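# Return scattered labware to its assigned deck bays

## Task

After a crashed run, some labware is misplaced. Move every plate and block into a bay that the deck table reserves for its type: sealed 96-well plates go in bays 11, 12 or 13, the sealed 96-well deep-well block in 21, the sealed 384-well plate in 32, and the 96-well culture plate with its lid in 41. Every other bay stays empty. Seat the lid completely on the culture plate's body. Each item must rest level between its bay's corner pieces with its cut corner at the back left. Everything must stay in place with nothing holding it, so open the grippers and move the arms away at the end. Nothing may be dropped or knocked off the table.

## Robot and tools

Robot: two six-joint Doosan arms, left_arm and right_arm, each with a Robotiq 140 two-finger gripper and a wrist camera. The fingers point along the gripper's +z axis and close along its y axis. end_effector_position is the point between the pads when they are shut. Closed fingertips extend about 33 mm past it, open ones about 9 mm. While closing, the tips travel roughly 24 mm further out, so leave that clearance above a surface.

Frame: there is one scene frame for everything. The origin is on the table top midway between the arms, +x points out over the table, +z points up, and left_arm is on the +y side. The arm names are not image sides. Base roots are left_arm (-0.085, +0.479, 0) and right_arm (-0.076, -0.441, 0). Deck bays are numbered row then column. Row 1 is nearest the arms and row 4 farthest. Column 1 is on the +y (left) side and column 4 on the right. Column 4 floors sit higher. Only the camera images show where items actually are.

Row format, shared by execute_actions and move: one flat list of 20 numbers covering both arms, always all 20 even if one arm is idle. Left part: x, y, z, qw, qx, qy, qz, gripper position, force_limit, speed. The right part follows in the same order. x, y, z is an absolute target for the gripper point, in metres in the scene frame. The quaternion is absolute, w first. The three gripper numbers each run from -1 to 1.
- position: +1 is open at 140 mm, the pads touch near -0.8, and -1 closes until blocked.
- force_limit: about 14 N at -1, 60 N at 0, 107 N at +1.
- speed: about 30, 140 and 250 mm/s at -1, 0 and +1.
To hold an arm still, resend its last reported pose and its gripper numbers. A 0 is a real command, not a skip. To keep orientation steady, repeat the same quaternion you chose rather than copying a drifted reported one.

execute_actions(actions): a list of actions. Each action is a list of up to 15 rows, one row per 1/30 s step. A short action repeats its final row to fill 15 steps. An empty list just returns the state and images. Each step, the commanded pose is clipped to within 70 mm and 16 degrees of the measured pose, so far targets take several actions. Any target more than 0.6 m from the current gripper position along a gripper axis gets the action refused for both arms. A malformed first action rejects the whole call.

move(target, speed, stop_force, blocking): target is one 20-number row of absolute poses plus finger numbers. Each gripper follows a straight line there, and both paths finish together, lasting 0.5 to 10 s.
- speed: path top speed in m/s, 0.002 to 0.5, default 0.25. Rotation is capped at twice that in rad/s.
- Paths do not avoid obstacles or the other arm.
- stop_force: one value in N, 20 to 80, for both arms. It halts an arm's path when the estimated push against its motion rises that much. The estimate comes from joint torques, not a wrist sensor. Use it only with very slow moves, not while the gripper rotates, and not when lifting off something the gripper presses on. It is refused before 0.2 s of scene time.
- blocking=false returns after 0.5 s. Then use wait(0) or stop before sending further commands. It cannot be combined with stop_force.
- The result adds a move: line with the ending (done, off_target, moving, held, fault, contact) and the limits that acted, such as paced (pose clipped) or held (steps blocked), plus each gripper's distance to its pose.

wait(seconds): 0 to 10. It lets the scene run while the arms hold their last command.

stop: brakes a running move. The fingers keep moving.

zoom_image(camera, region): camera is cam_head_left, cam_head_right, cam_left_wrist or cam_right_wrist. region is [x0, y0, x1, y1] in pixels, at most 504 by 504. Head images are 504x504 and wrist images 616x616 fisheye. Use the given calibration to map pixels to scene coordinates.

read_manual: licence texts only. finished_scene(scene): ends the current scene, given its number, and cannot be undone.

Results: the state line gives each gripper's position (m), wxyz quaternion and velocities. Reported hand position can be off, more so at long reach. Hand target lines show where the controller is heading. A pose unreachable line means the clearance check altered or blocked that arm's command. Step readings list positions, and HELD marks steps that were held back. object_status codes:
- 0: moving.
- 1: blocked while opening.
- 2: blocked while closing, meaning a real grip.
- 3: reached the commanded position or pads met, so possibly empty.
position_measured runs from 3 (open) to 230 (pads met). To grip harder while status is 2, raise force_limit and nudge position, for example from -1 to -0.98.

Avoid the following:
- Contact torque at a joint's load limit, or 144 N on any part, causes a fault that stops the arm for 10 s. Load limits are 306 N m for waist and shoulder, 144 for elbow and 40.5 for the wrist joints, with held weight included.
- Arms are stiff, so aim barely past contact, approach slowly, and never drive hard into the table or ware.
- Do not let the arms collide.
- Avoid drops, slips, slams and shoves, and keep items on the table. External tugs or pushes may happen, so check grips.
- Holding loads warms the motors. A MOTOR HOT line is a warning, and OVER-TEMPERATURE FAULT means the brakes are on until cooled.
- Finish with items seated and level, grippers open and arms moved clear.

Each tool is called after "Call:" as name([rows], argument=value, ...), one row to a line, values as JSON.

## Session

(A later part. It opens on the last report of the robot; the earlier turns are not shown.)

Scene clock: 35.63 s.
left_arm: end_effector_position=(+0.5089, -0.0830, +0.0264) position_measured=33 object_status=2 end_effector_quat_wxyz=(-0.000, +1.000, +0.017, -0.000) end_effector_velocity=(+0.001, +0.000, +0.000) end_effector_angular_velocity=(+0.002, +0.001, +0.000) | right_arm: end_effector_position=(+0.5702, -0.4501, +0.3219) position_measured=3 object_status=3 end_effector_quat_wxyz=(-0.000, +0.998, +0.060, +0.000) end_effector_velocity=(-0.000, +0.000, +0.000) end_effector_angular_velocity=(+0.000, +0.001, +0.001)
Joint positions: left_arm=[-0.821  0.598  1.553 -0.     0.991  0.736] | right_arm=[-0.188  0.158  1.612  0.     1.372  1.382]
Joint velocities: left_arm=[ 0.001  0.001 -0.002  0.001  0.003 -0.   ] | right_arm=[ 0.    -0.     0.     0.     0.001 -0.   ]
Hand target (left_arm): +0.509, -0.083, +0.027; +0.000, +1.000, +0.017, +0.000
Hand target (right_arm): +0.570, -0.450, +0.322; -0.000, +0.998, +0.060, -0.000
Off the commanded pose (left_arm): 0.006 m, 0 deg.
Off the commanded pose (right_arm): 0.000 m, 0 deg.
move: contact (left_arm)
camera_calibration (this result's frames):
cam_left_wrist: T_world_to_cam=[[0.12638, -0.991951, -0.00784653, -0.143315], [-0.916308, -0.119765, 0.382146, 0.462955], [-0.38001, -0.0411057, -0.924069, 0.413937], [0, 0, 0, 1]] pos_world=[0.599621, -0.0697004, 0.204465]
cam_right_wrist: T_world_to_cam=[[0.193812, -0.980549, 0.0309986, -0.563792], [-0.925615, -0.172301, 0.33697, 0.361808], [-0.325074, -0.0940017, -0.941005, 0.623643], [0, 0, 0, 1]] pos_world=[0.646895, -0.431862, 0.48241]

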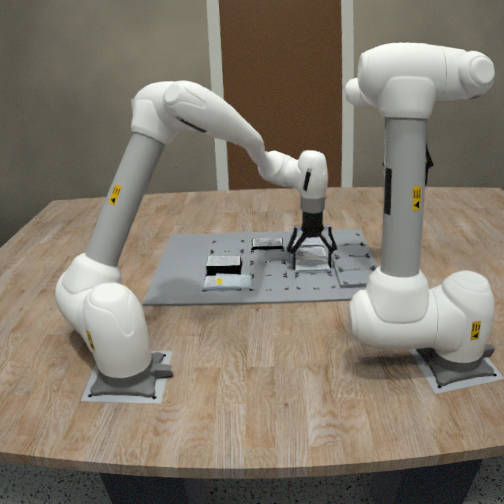

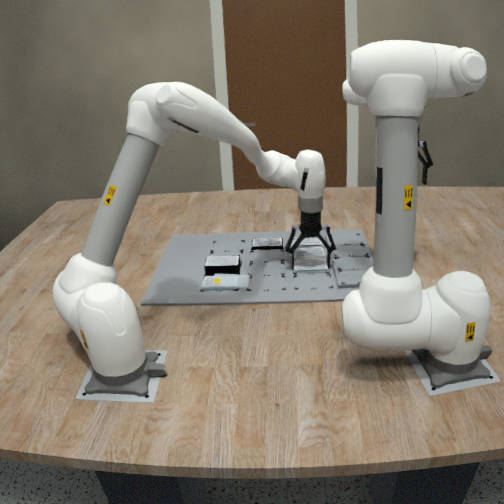

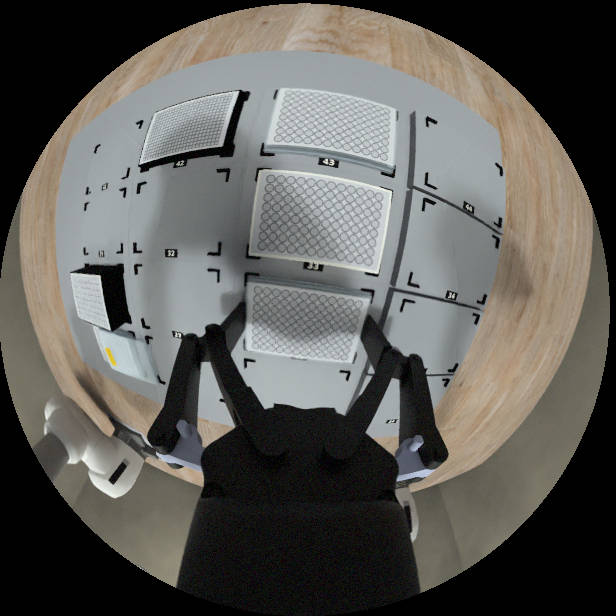

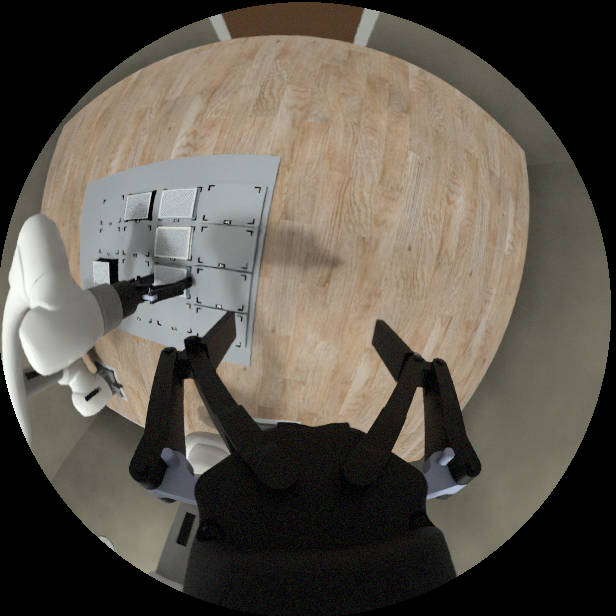

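Call:
move(target=[0.509,-0.083,0.027,0,1,0.017,0,1,-0.3,-0.5,0.5702,-0.4501,0.3219,0,0.998,0.06,0,1,0,0], speed=0.01)

Call:
move(target=[0.509,-0.083,0.06,0,1,0.017,0,1,-0.3,-0.5,0.5702,-0.4501,0.3219,0,0.998,0.06,0,1,0,0], speed=0.08)

Call:
move(target=[0.40,-0.05,0.065,0,1,0.012,0,1,-0.3,-0.5,0.5702,-0.4501,0.3219,0,0.998,0.06,0,1,0,0], speed=0.2)

Call:
zoom_image(camera="cam_left_wrist", region=[230, 100, 450, 320])

Call:
move(target=[0.40,0.215,0.06,0,1,0.012,0,1,-0.3,-0.5,0.5702,-0.4501,0.3219,0,0.998,0.06,0,1,0,0], speed=0.2)

Call:
zoom_image(camera="cam_left_wrist", region=[180, 230, 420, 400])

Call:
zoom_image(camera="cam_head_left", region=[170, 230, 290, 310])

Scene clock: 37.07 s.
left_arm: end_effector_position=(+0.5090, -0.0830, +0.0270) position_measured=3 object_status=3 end_effector_quat_wxyz=(-0.000, +1.000, +0.017, -0.000) end_effector_velocity=(+0.000, +0.000, -0.001) end_effector_angular_velocity=(+0.001, +0.001, +0.001) | right_arm: end_effector_position=(+0.5702, -0.4501, +0.3219) position_measured=3 object_status=3 end_effector_quat_wxyz=(-0.000, +0.998, +0.060, +0.000) end_effector_velocity=(-0.000, -0.000, -0.000) end_effector_angular_velocity=(+0.000, +0.000, -0.000)
Joint positions: left_arm=[-0.821  0.597  1.552 -0.     0.992  0.736] | right_arm=[-0.188  0.158  1.612  0.     1.372  1.382]
Joint velocities: left_arm=[ 0.001  0.001 -0.001  0.     0.    -0.   ] | right_arm=[-0. -0.  0.  0.  0. -0.]
Hand target (left_arm): +0.509, -0.083, +0.027; +0.000, +1.000, +0.017, -0.000
Hand target (right_arm): +0.570, -0.450, +0.322; -0.000, +0.998, +0.060, -0.000
Off the commanded pose (left_arm): 0.000 m, 0 deg.
Off the commanded pose (right_arm): 0.000 m, 0 deg.
move: done
camera_calibration (this result's frames):
cam_left_wrist: T_world_to_cam=[[0.126391, -0.99195, -0.00779978, -0.143312], [-0.916359, -0.119763, 0.382025, 0.462847], [-0.379884, -0.041137, -0.924119, 0.414435], [0, 0, 0, 1]] pos_world=[0.599684, -0.0696774, 0.20505]
cam_right_wrist: T_world_to_cam=[[0.193813, -0.980549, 0.0309986, -0.563792], [-0.925615, -0.172302, 0.33697, 0.361808], [-0.325074, -0.0940018, -0.941005, 0.623643], [0, 0, 0, 1]] pos_world=[0.646895, -0.431862, 0.482409]

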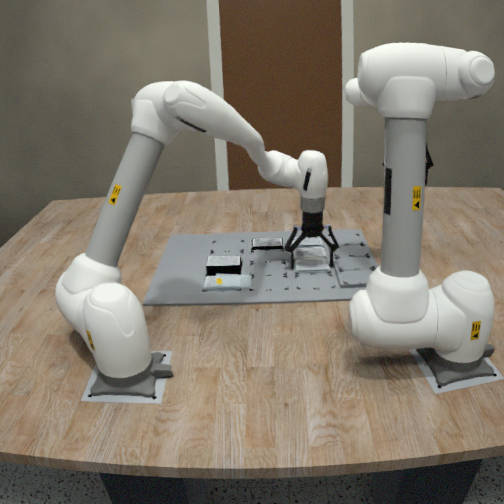

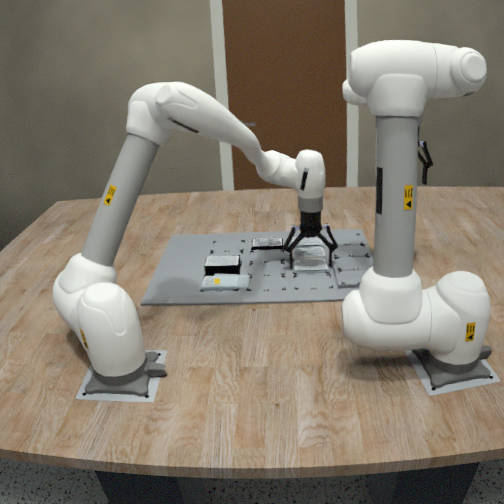

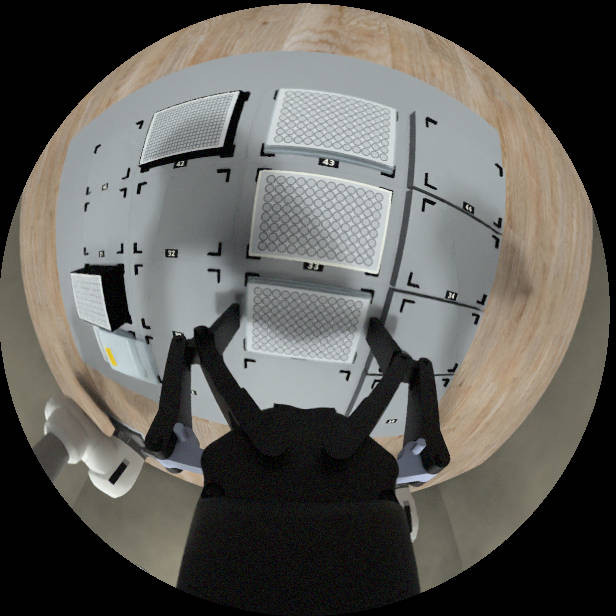

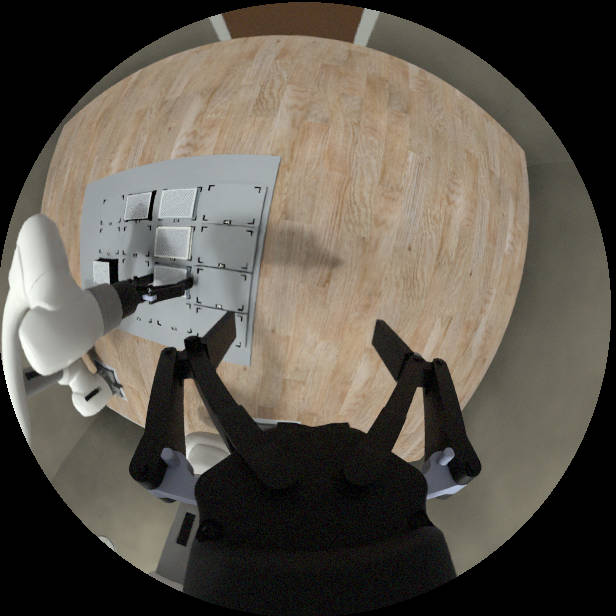

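Scene clock: 37.80 s.
left_arm: end_effector_position=(+0.5090, -0.0830, +0.0601) position_measured=3 object_status=3 end_effector_quat_wxyz=(+0.000, +1.000, +0.017, +0.000) end_effector_velocity=(+0.000, +0.000, -0.001) end_effector_angular_velocity=(+0.001, -0.000, -0.001) | right_arm: end_effector_position=(+0.5702, -0.4501, +0.3219) position_measured=3 object_status=3 end_effector_quat_wxyz=(-0.000, +0.998, +0.060, +0.000) end_effector_velocity=(+0.000, +0.000, -0.000) end_effector_angular_velocity=(+0.000, -0.001, +0.002)
Joint positions: left_arm=[-0.821  0.569  1.531 -0.     1.042  0.736] | right_arm=[-0.188  0.158  1.612  0.     1.372  1.382]
Joint velocities: left_arm=[ 0.     0.001  0.001  0.001 -0.001  0.   ] | right_arm=[ 0.    -0.     0.     0.001 -0.001 -0.002]
Hand target (left_arm): +0.509, -0.083, +0.060; +0.000, +1.000, +0.017, -0.000
Hand target (right_arm): +0.570, -0.450, +0.322; -0.000, +0.998, +0.060, -0.000
Off the commanded pose (left_arm): 0.000 m, 0 deg.
Off the commanded pose (right_arm): 0.000 m, 0 deg.
move: done
camera_calibration (this result's frames):
cam_left_wrist: T_world_to_cam=[[0.126407, -0.991949, -0.00770248, -0.143092], [-0.91639, -0.119744, 0.381957, 0.450254], [-0.379804, -0.0412234, -0.924148, 0.445], [0, 0, 0, 1]] pos_world=[0.599708, -0.0696804, 0.238166]
cam_right_wrist: T_world_to_cam=[[0.193813, -0.980549, 0.0309986, -0.563793], [-0.925615, -0.172302, 0.33697, 0.361808], [-0.325074, -0.0940018, -0.941005, 0.623643], [0, 0, 0, 1]] pos_world=[0.646895, -0.431862, 0.48241]

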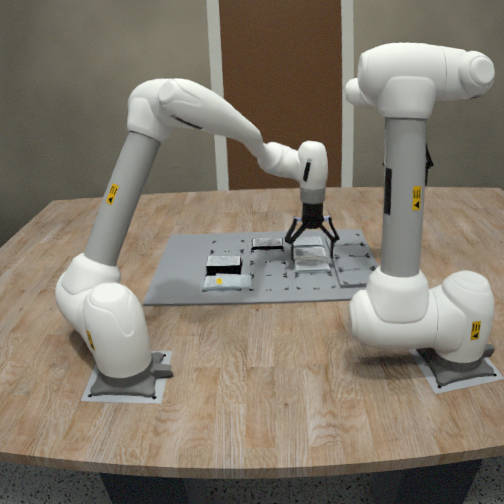

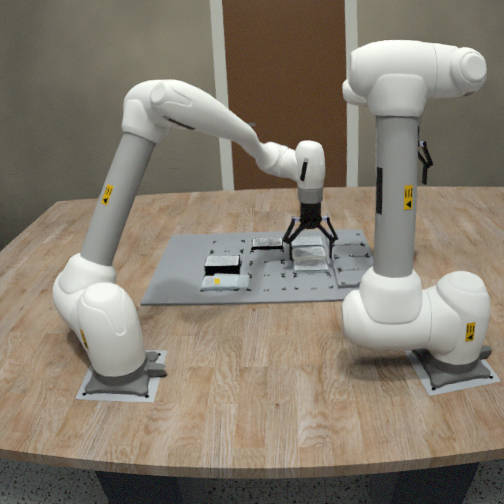

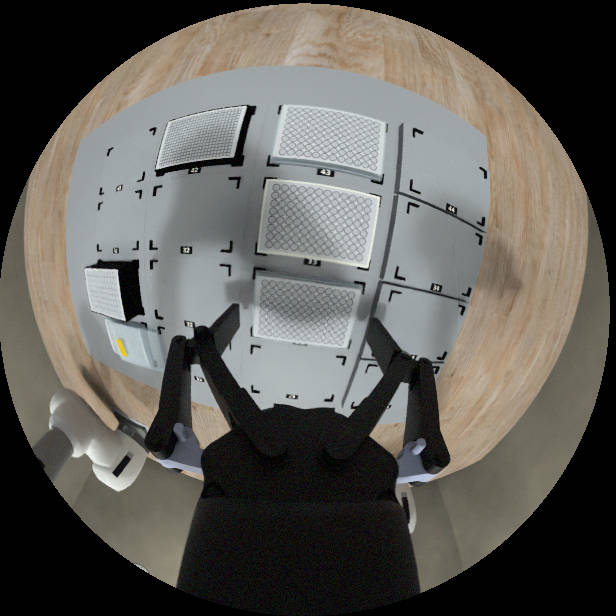

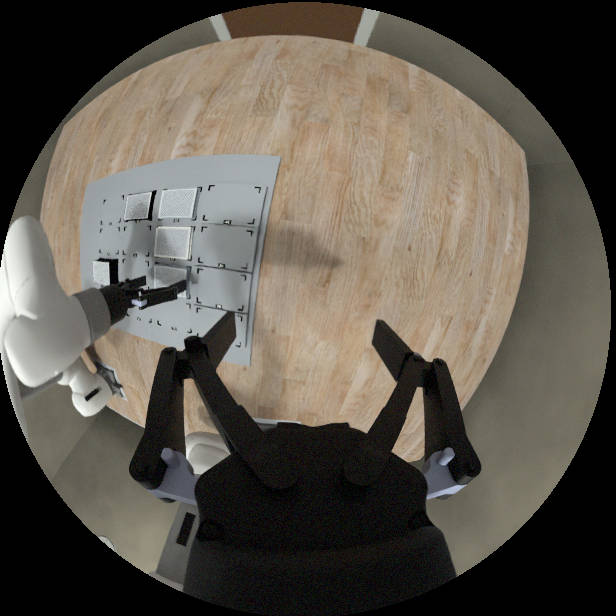

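Scene clock: 38.70 s.
left_arm: end_effector_position=(+0.4000, -0.0500, +0.0651) position_measured=3 object_status=3 end_effector_quat_wxyz=(+0.000, +1.000, +0.012, -0.000) end_effector_velocity=(-0.000, +0.000, -0.000) end_effector_angular_velocity=(-0.000, -0.000, -0.001) | right_arm: end_effector_position=(+0.5702, -0.4501, +0.3219) position_measured=3 object_status=3 end_effector_quat_wxyz=(-0.000, +0.998, +0.060, +0.000) end_effector_velocity=(-0.000, -0.000, +0.000) end_effector_angular_velocity=(-0.000, -0.000, -0.000)
Joint positions: left_arm=[-0.898  0.428  1.75  -0.     0.964  0.669] | right_arm=[-0.188  0.158  1.612  0.     1.372  1.382]
Joint velocities: left_arm=[ 0.    -0.     0.001  0.    -0.     0.001] | right_arm=[ 0.    -0.    -0.    -0.     0.     0.001]
Hand target (left_arm): +0.400, -0.050, +0.065; -0.000, +1.000, +0.012, +0.000
Hand target (right_arm): +0.570, -0.450, +0.322; -0.000, +0.998, +0.060, -0.000
Off the commanded pose (left_arm): 0.000 m, 0 deg.
Off the commanded pose (right_arm): 0.000 m, 0 deg.
move: done
camera_calibration (this result's frames):
cam_left_wrist: T_world_to_cam=[[0.116669, -0.993141, -0.00772097, -0.0926598], [-0.917431, -0.110746, 0.382173, 0.353204], [-0.380406, -0.0375042, -0.924059, 0.410025], [0, 0, 0, 1]] pos_world=[0.490827, -0.0375307, 0.243187]
cam_right_wrist: T_world_to_cam=[[0.193813, -0.980549, 0.0309986, -0.563793], [-0.925615, -0.172302, 0.33697, 0.361808], [-0.325074, -0.0940018, -0.941005, 0.623643], [0, 0, 0, 1]] pos_world=[0.646895, -0.431862, 0.48241]

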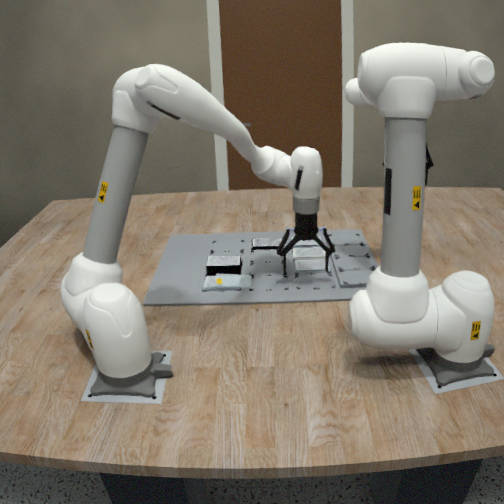

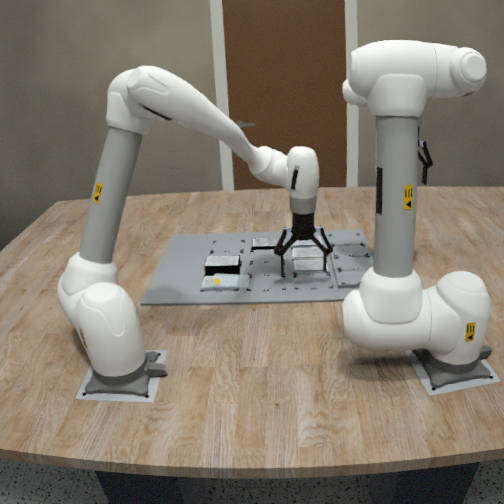

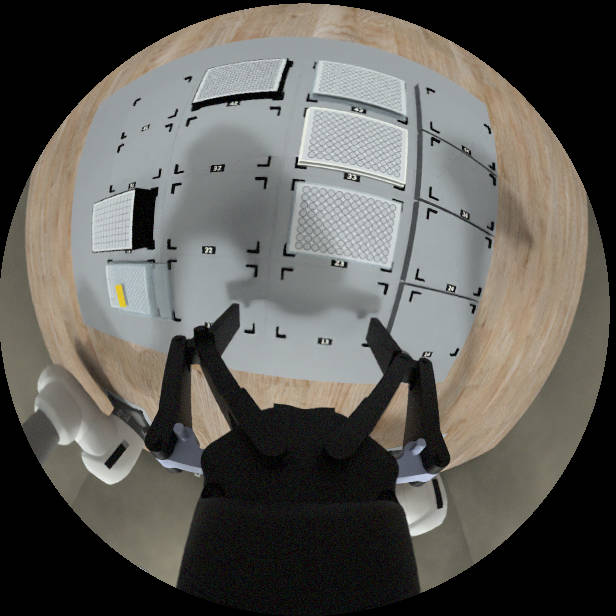

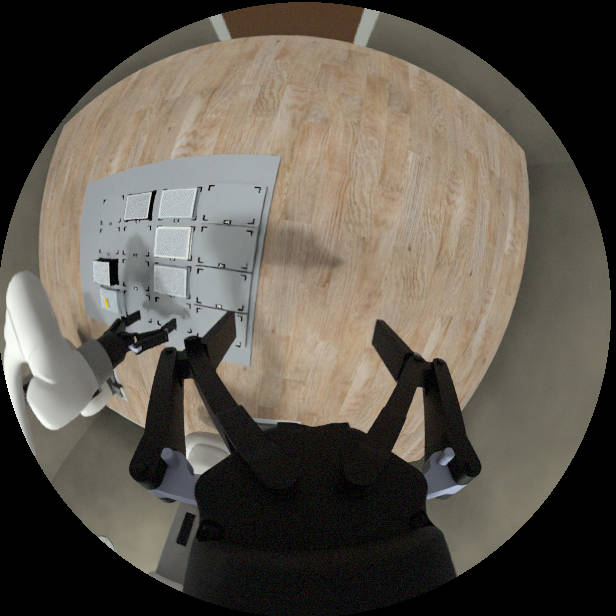

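Region (230, 100, 450, 320) of cam_left_wrist's 616x616 image, scaled by 2.291, with more detail than that image has.

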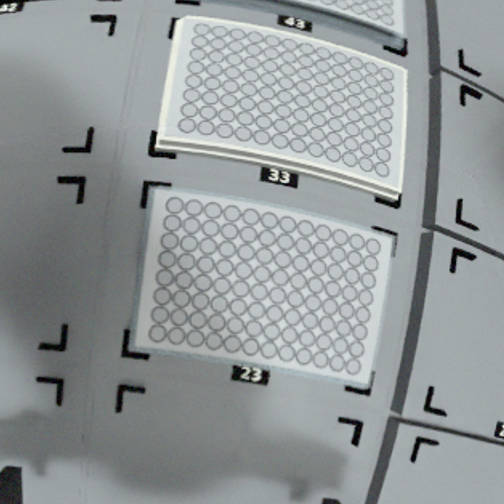

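Scene clock: 40.40 s.
left_arm: end_effector_position=(+0.4005, +0.2151, +0.0602) position_measured=3 object_status=3 end_effector_quat_wxyz=(+0.000, +1.000, +0.012, +0.000) end_effector_velocity=(-0.000, -0.000, -0.000) end_effector_angular_velocity=(-0.001, +0.001, +0.002) | right_arm: end_effector_position=(+0.5702, -0.4501, +0.3219) position_measured=3 object_status=3 end_effector_quat_wxyz=(-0.000, +0.998, +0.060, +0.000) end_effector_velocity=(+0.000, +0.000, +0.000) end_effector_angular_velocity=(+0.000, -0.001, +0.000)
Joint positions: left_arm=[-0.581  0.209  2.076  0.     0.856  0.986] | right_arm=[-0.188  0.158  1.612  0.     1.372  1.382]
Joint velocities: left_arm=[ 0.     0.    -0.    -0.002  0.001 -0.001] | right_arm=[-0.    -0.    -0.     0.    -0.001 -0.   ]
Hand target (left_arm): +0.401, +0.215, +0.060; +0.000, +1.000, +0.012, +0.000
Hand target (right_arm): +0.570, -0.450, +0.322; -0.000, +0.998, +0.060, -0.000
Off the commanded pose (left_arm): 0.001 m, 0 deg.
Off the commanded pose (right_arm): 0.000 m, 0 deg.
move: done
camera_calibration (this result's frames):
cam_left_wrist: T_world_to_cam=[[0.116485, -0.993163, -0.00763409, 0.170575], [-0.917605, -0.110558, 0.381809, 0.384985], [-0.380043, -0.0374701, -0.92421, 0.415507], [0, 0, 0, 1]] pos_world=[0.491305, 0.227541, 0.238327]
cam_right_wrist: T_world_to_cam=[[0.193813, -0.980549, 0.0309987, -0.563793], [-0.925615, -0.172302, 0.33697, 0.361808], [-0.325074, -0.0940018, -0.941005, 0.623643], [0, 0, 0, 1]] pos_world=[0.646895, -0.431862, 0.48241]

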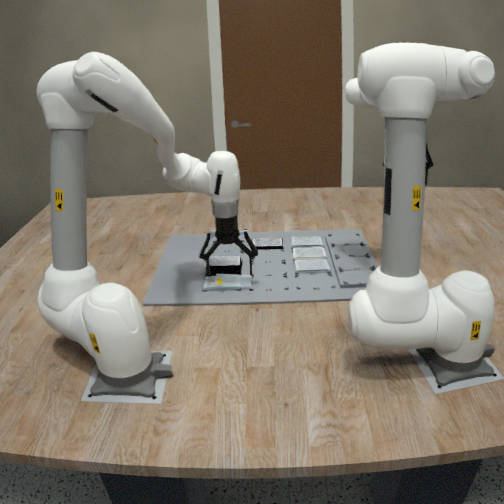

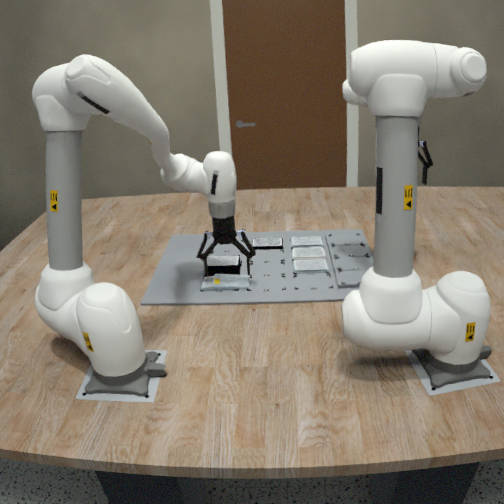

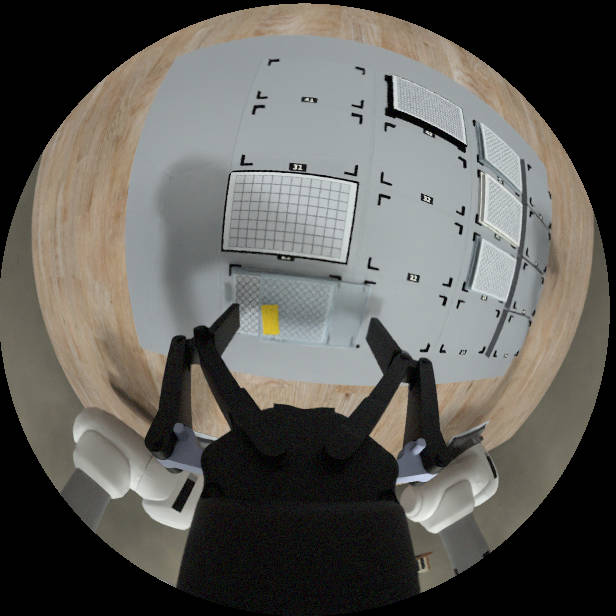

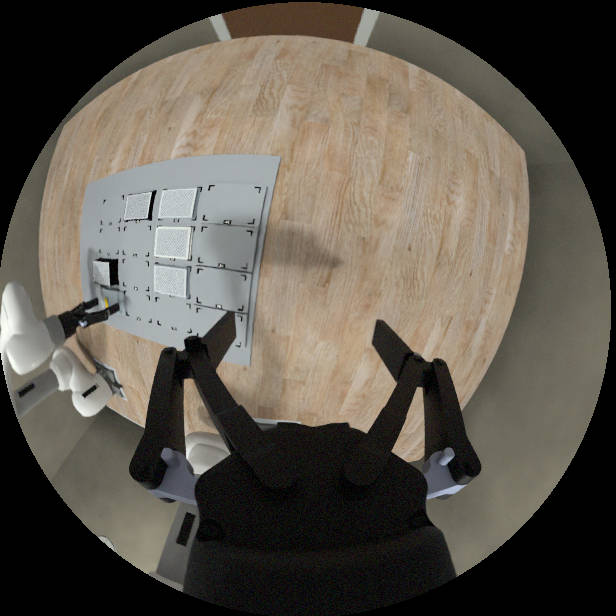

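Region (180, 230, 420, 400) of cam_left_wrist's 616x616 image, scaled by 2.100, with more detail than that image has; it fills the top 357 rows of this view, and the rest is white.

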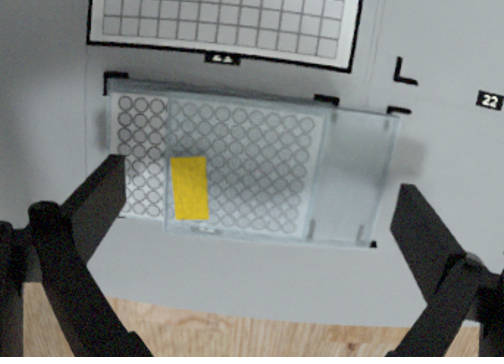

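Region (170, 230, 290, 310) of cam_head_left's 504x504 image, scaled by 4.200, with more detail than that image has.

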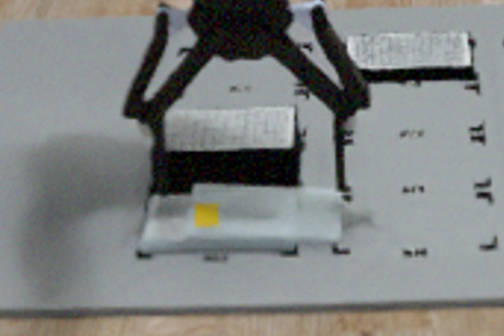

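Call:
move(target=[0.40,0.209,0.047,0,1,0.012,0,1,-0.3,-0.5,0.5702,-0.4501,0.3219,0,0.998,0.06,0,1,0,0], speed=0.04)

Call:
zoom_image(camera="cam_left_wrist", region=[200, 250, 410, 400])

Call:
zoom_image(camera="cam_head_right", region=[190, 255, 270, 300])

Scene clock: 41.57 s.
left_arm: end_effector_position=(+0.4000, +0.2090, +0.0470) position_measured=3 object_status=3 end_effector_quat_wxyz=(+0.000, +1.000, +0.012, -0.000) end_effector_velocity=(-0.000, +0.001, -0.000) end_effector_angular_velocity=(+0.001, +0.000, -0.000) | right_arm: end_effector_position=(+0.5702, -0.4501, +0.3219) position_measured=3 object_status=3 end_effector_quat_wxyz=(-0.000, +0.998, +0.060, +0.000) end_effector_velocity=(-0.000, -0.000, -0.000) end_effector_angular_velocity=(+0.000, +0.002, -0.000)
Joint positions: left_arm=[-0.591  0.229  2.082 -0.     0.831  0.976] | right_arm=[-0.188  0.158  1.612  0.     1.372  1.382]
Joint velocities: left_arm=[ 0.    -0.     0.001  0.001 -0.    -0.   ] | right_arm=[-0.     0.     0.     0.     0.001  0.   ]
Hand target (left_arm): +0.400, +0.209, +0.047; -0.000, +1.000, +0.012, +0.000
Hand target (right_arm): +0.570, -0.450, +0.322; -0.000, +0.998, +0.060, -0.000
Off the commanded pose (left_arm): 0.000 m, 0 deg.
Off the commanded pose (right_arm): 0.000 m, 0 deg.
move: done
camera_calibration (this result's frames):
cam_left_wrist: T_world_to_cam=[[0.116545, -0.993155, -0.00777461, 0.16447], [-0.917485, -0.110657, 0.382067, 0.388816], [-0.380312, -0.0373951, -0.924102, 0.402888], [0, 0, 0, 1]] pos_world=[0.490789, 0.221436, 0.225034]
cam_right_wrist: T_world_to_cam=[[0.193813, -0.980549, 0.0309986, -0.563792], [-0.925615, -0.172302, 0.33697, 0.361808], [-0.325074, -0.0940017, -0.941005, 0.623643], [0, 0, 0, 1]] pos_world=[0.646895, -0.431862, 0.48241]

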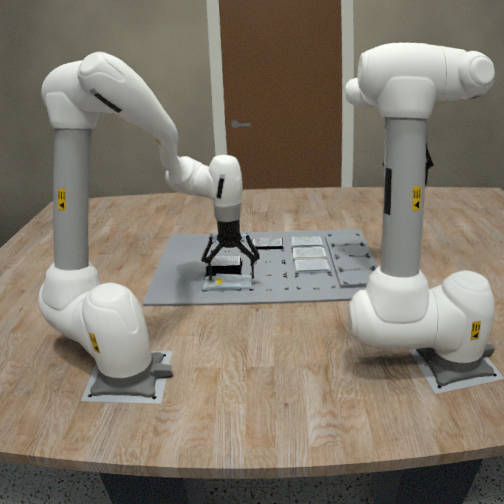

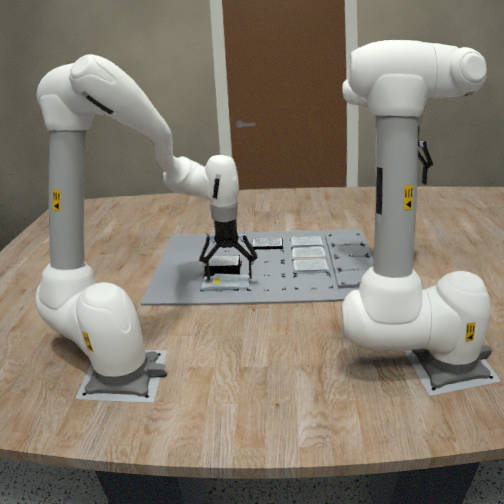

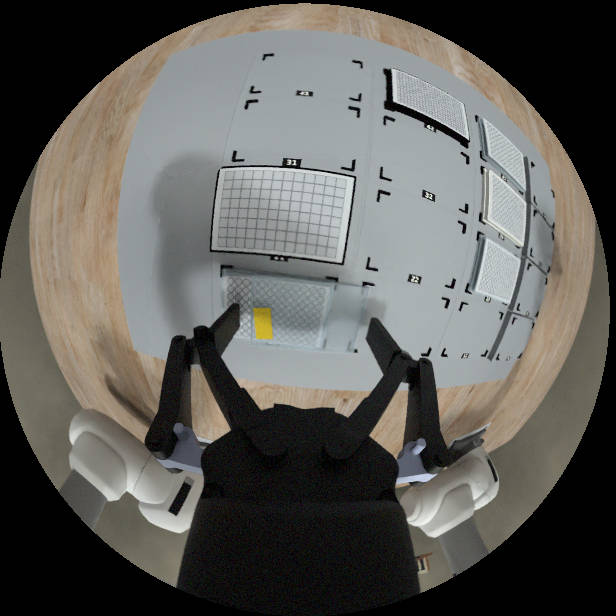

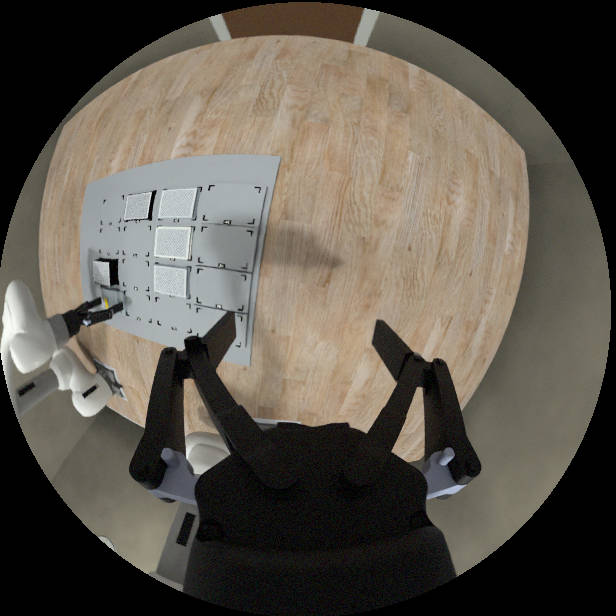

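Region (200, 250, 410, 400) of cam_left_wrist's 616x616 image, scaled by 2.400, with more detail than that image has; it fills the top 360 rows of this view, and the rest is white.

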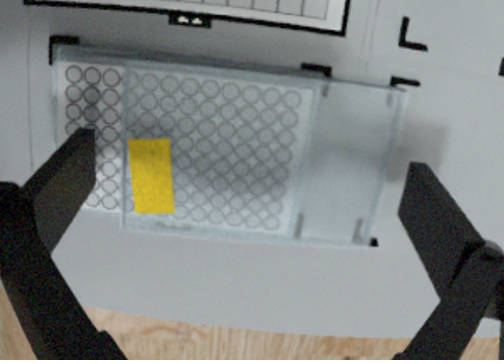

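Region (190, 255, 270, 300) of cam_head_right's 504x504 image, scaled by 6.300, with more detail than that image has; it fills the top 284 rows of this view, and the rest is white.

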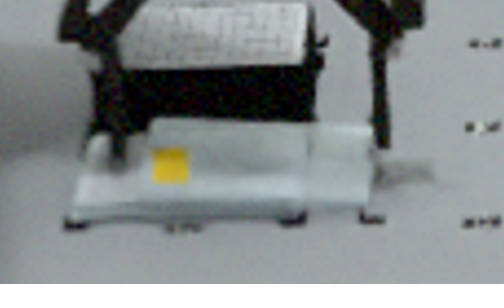

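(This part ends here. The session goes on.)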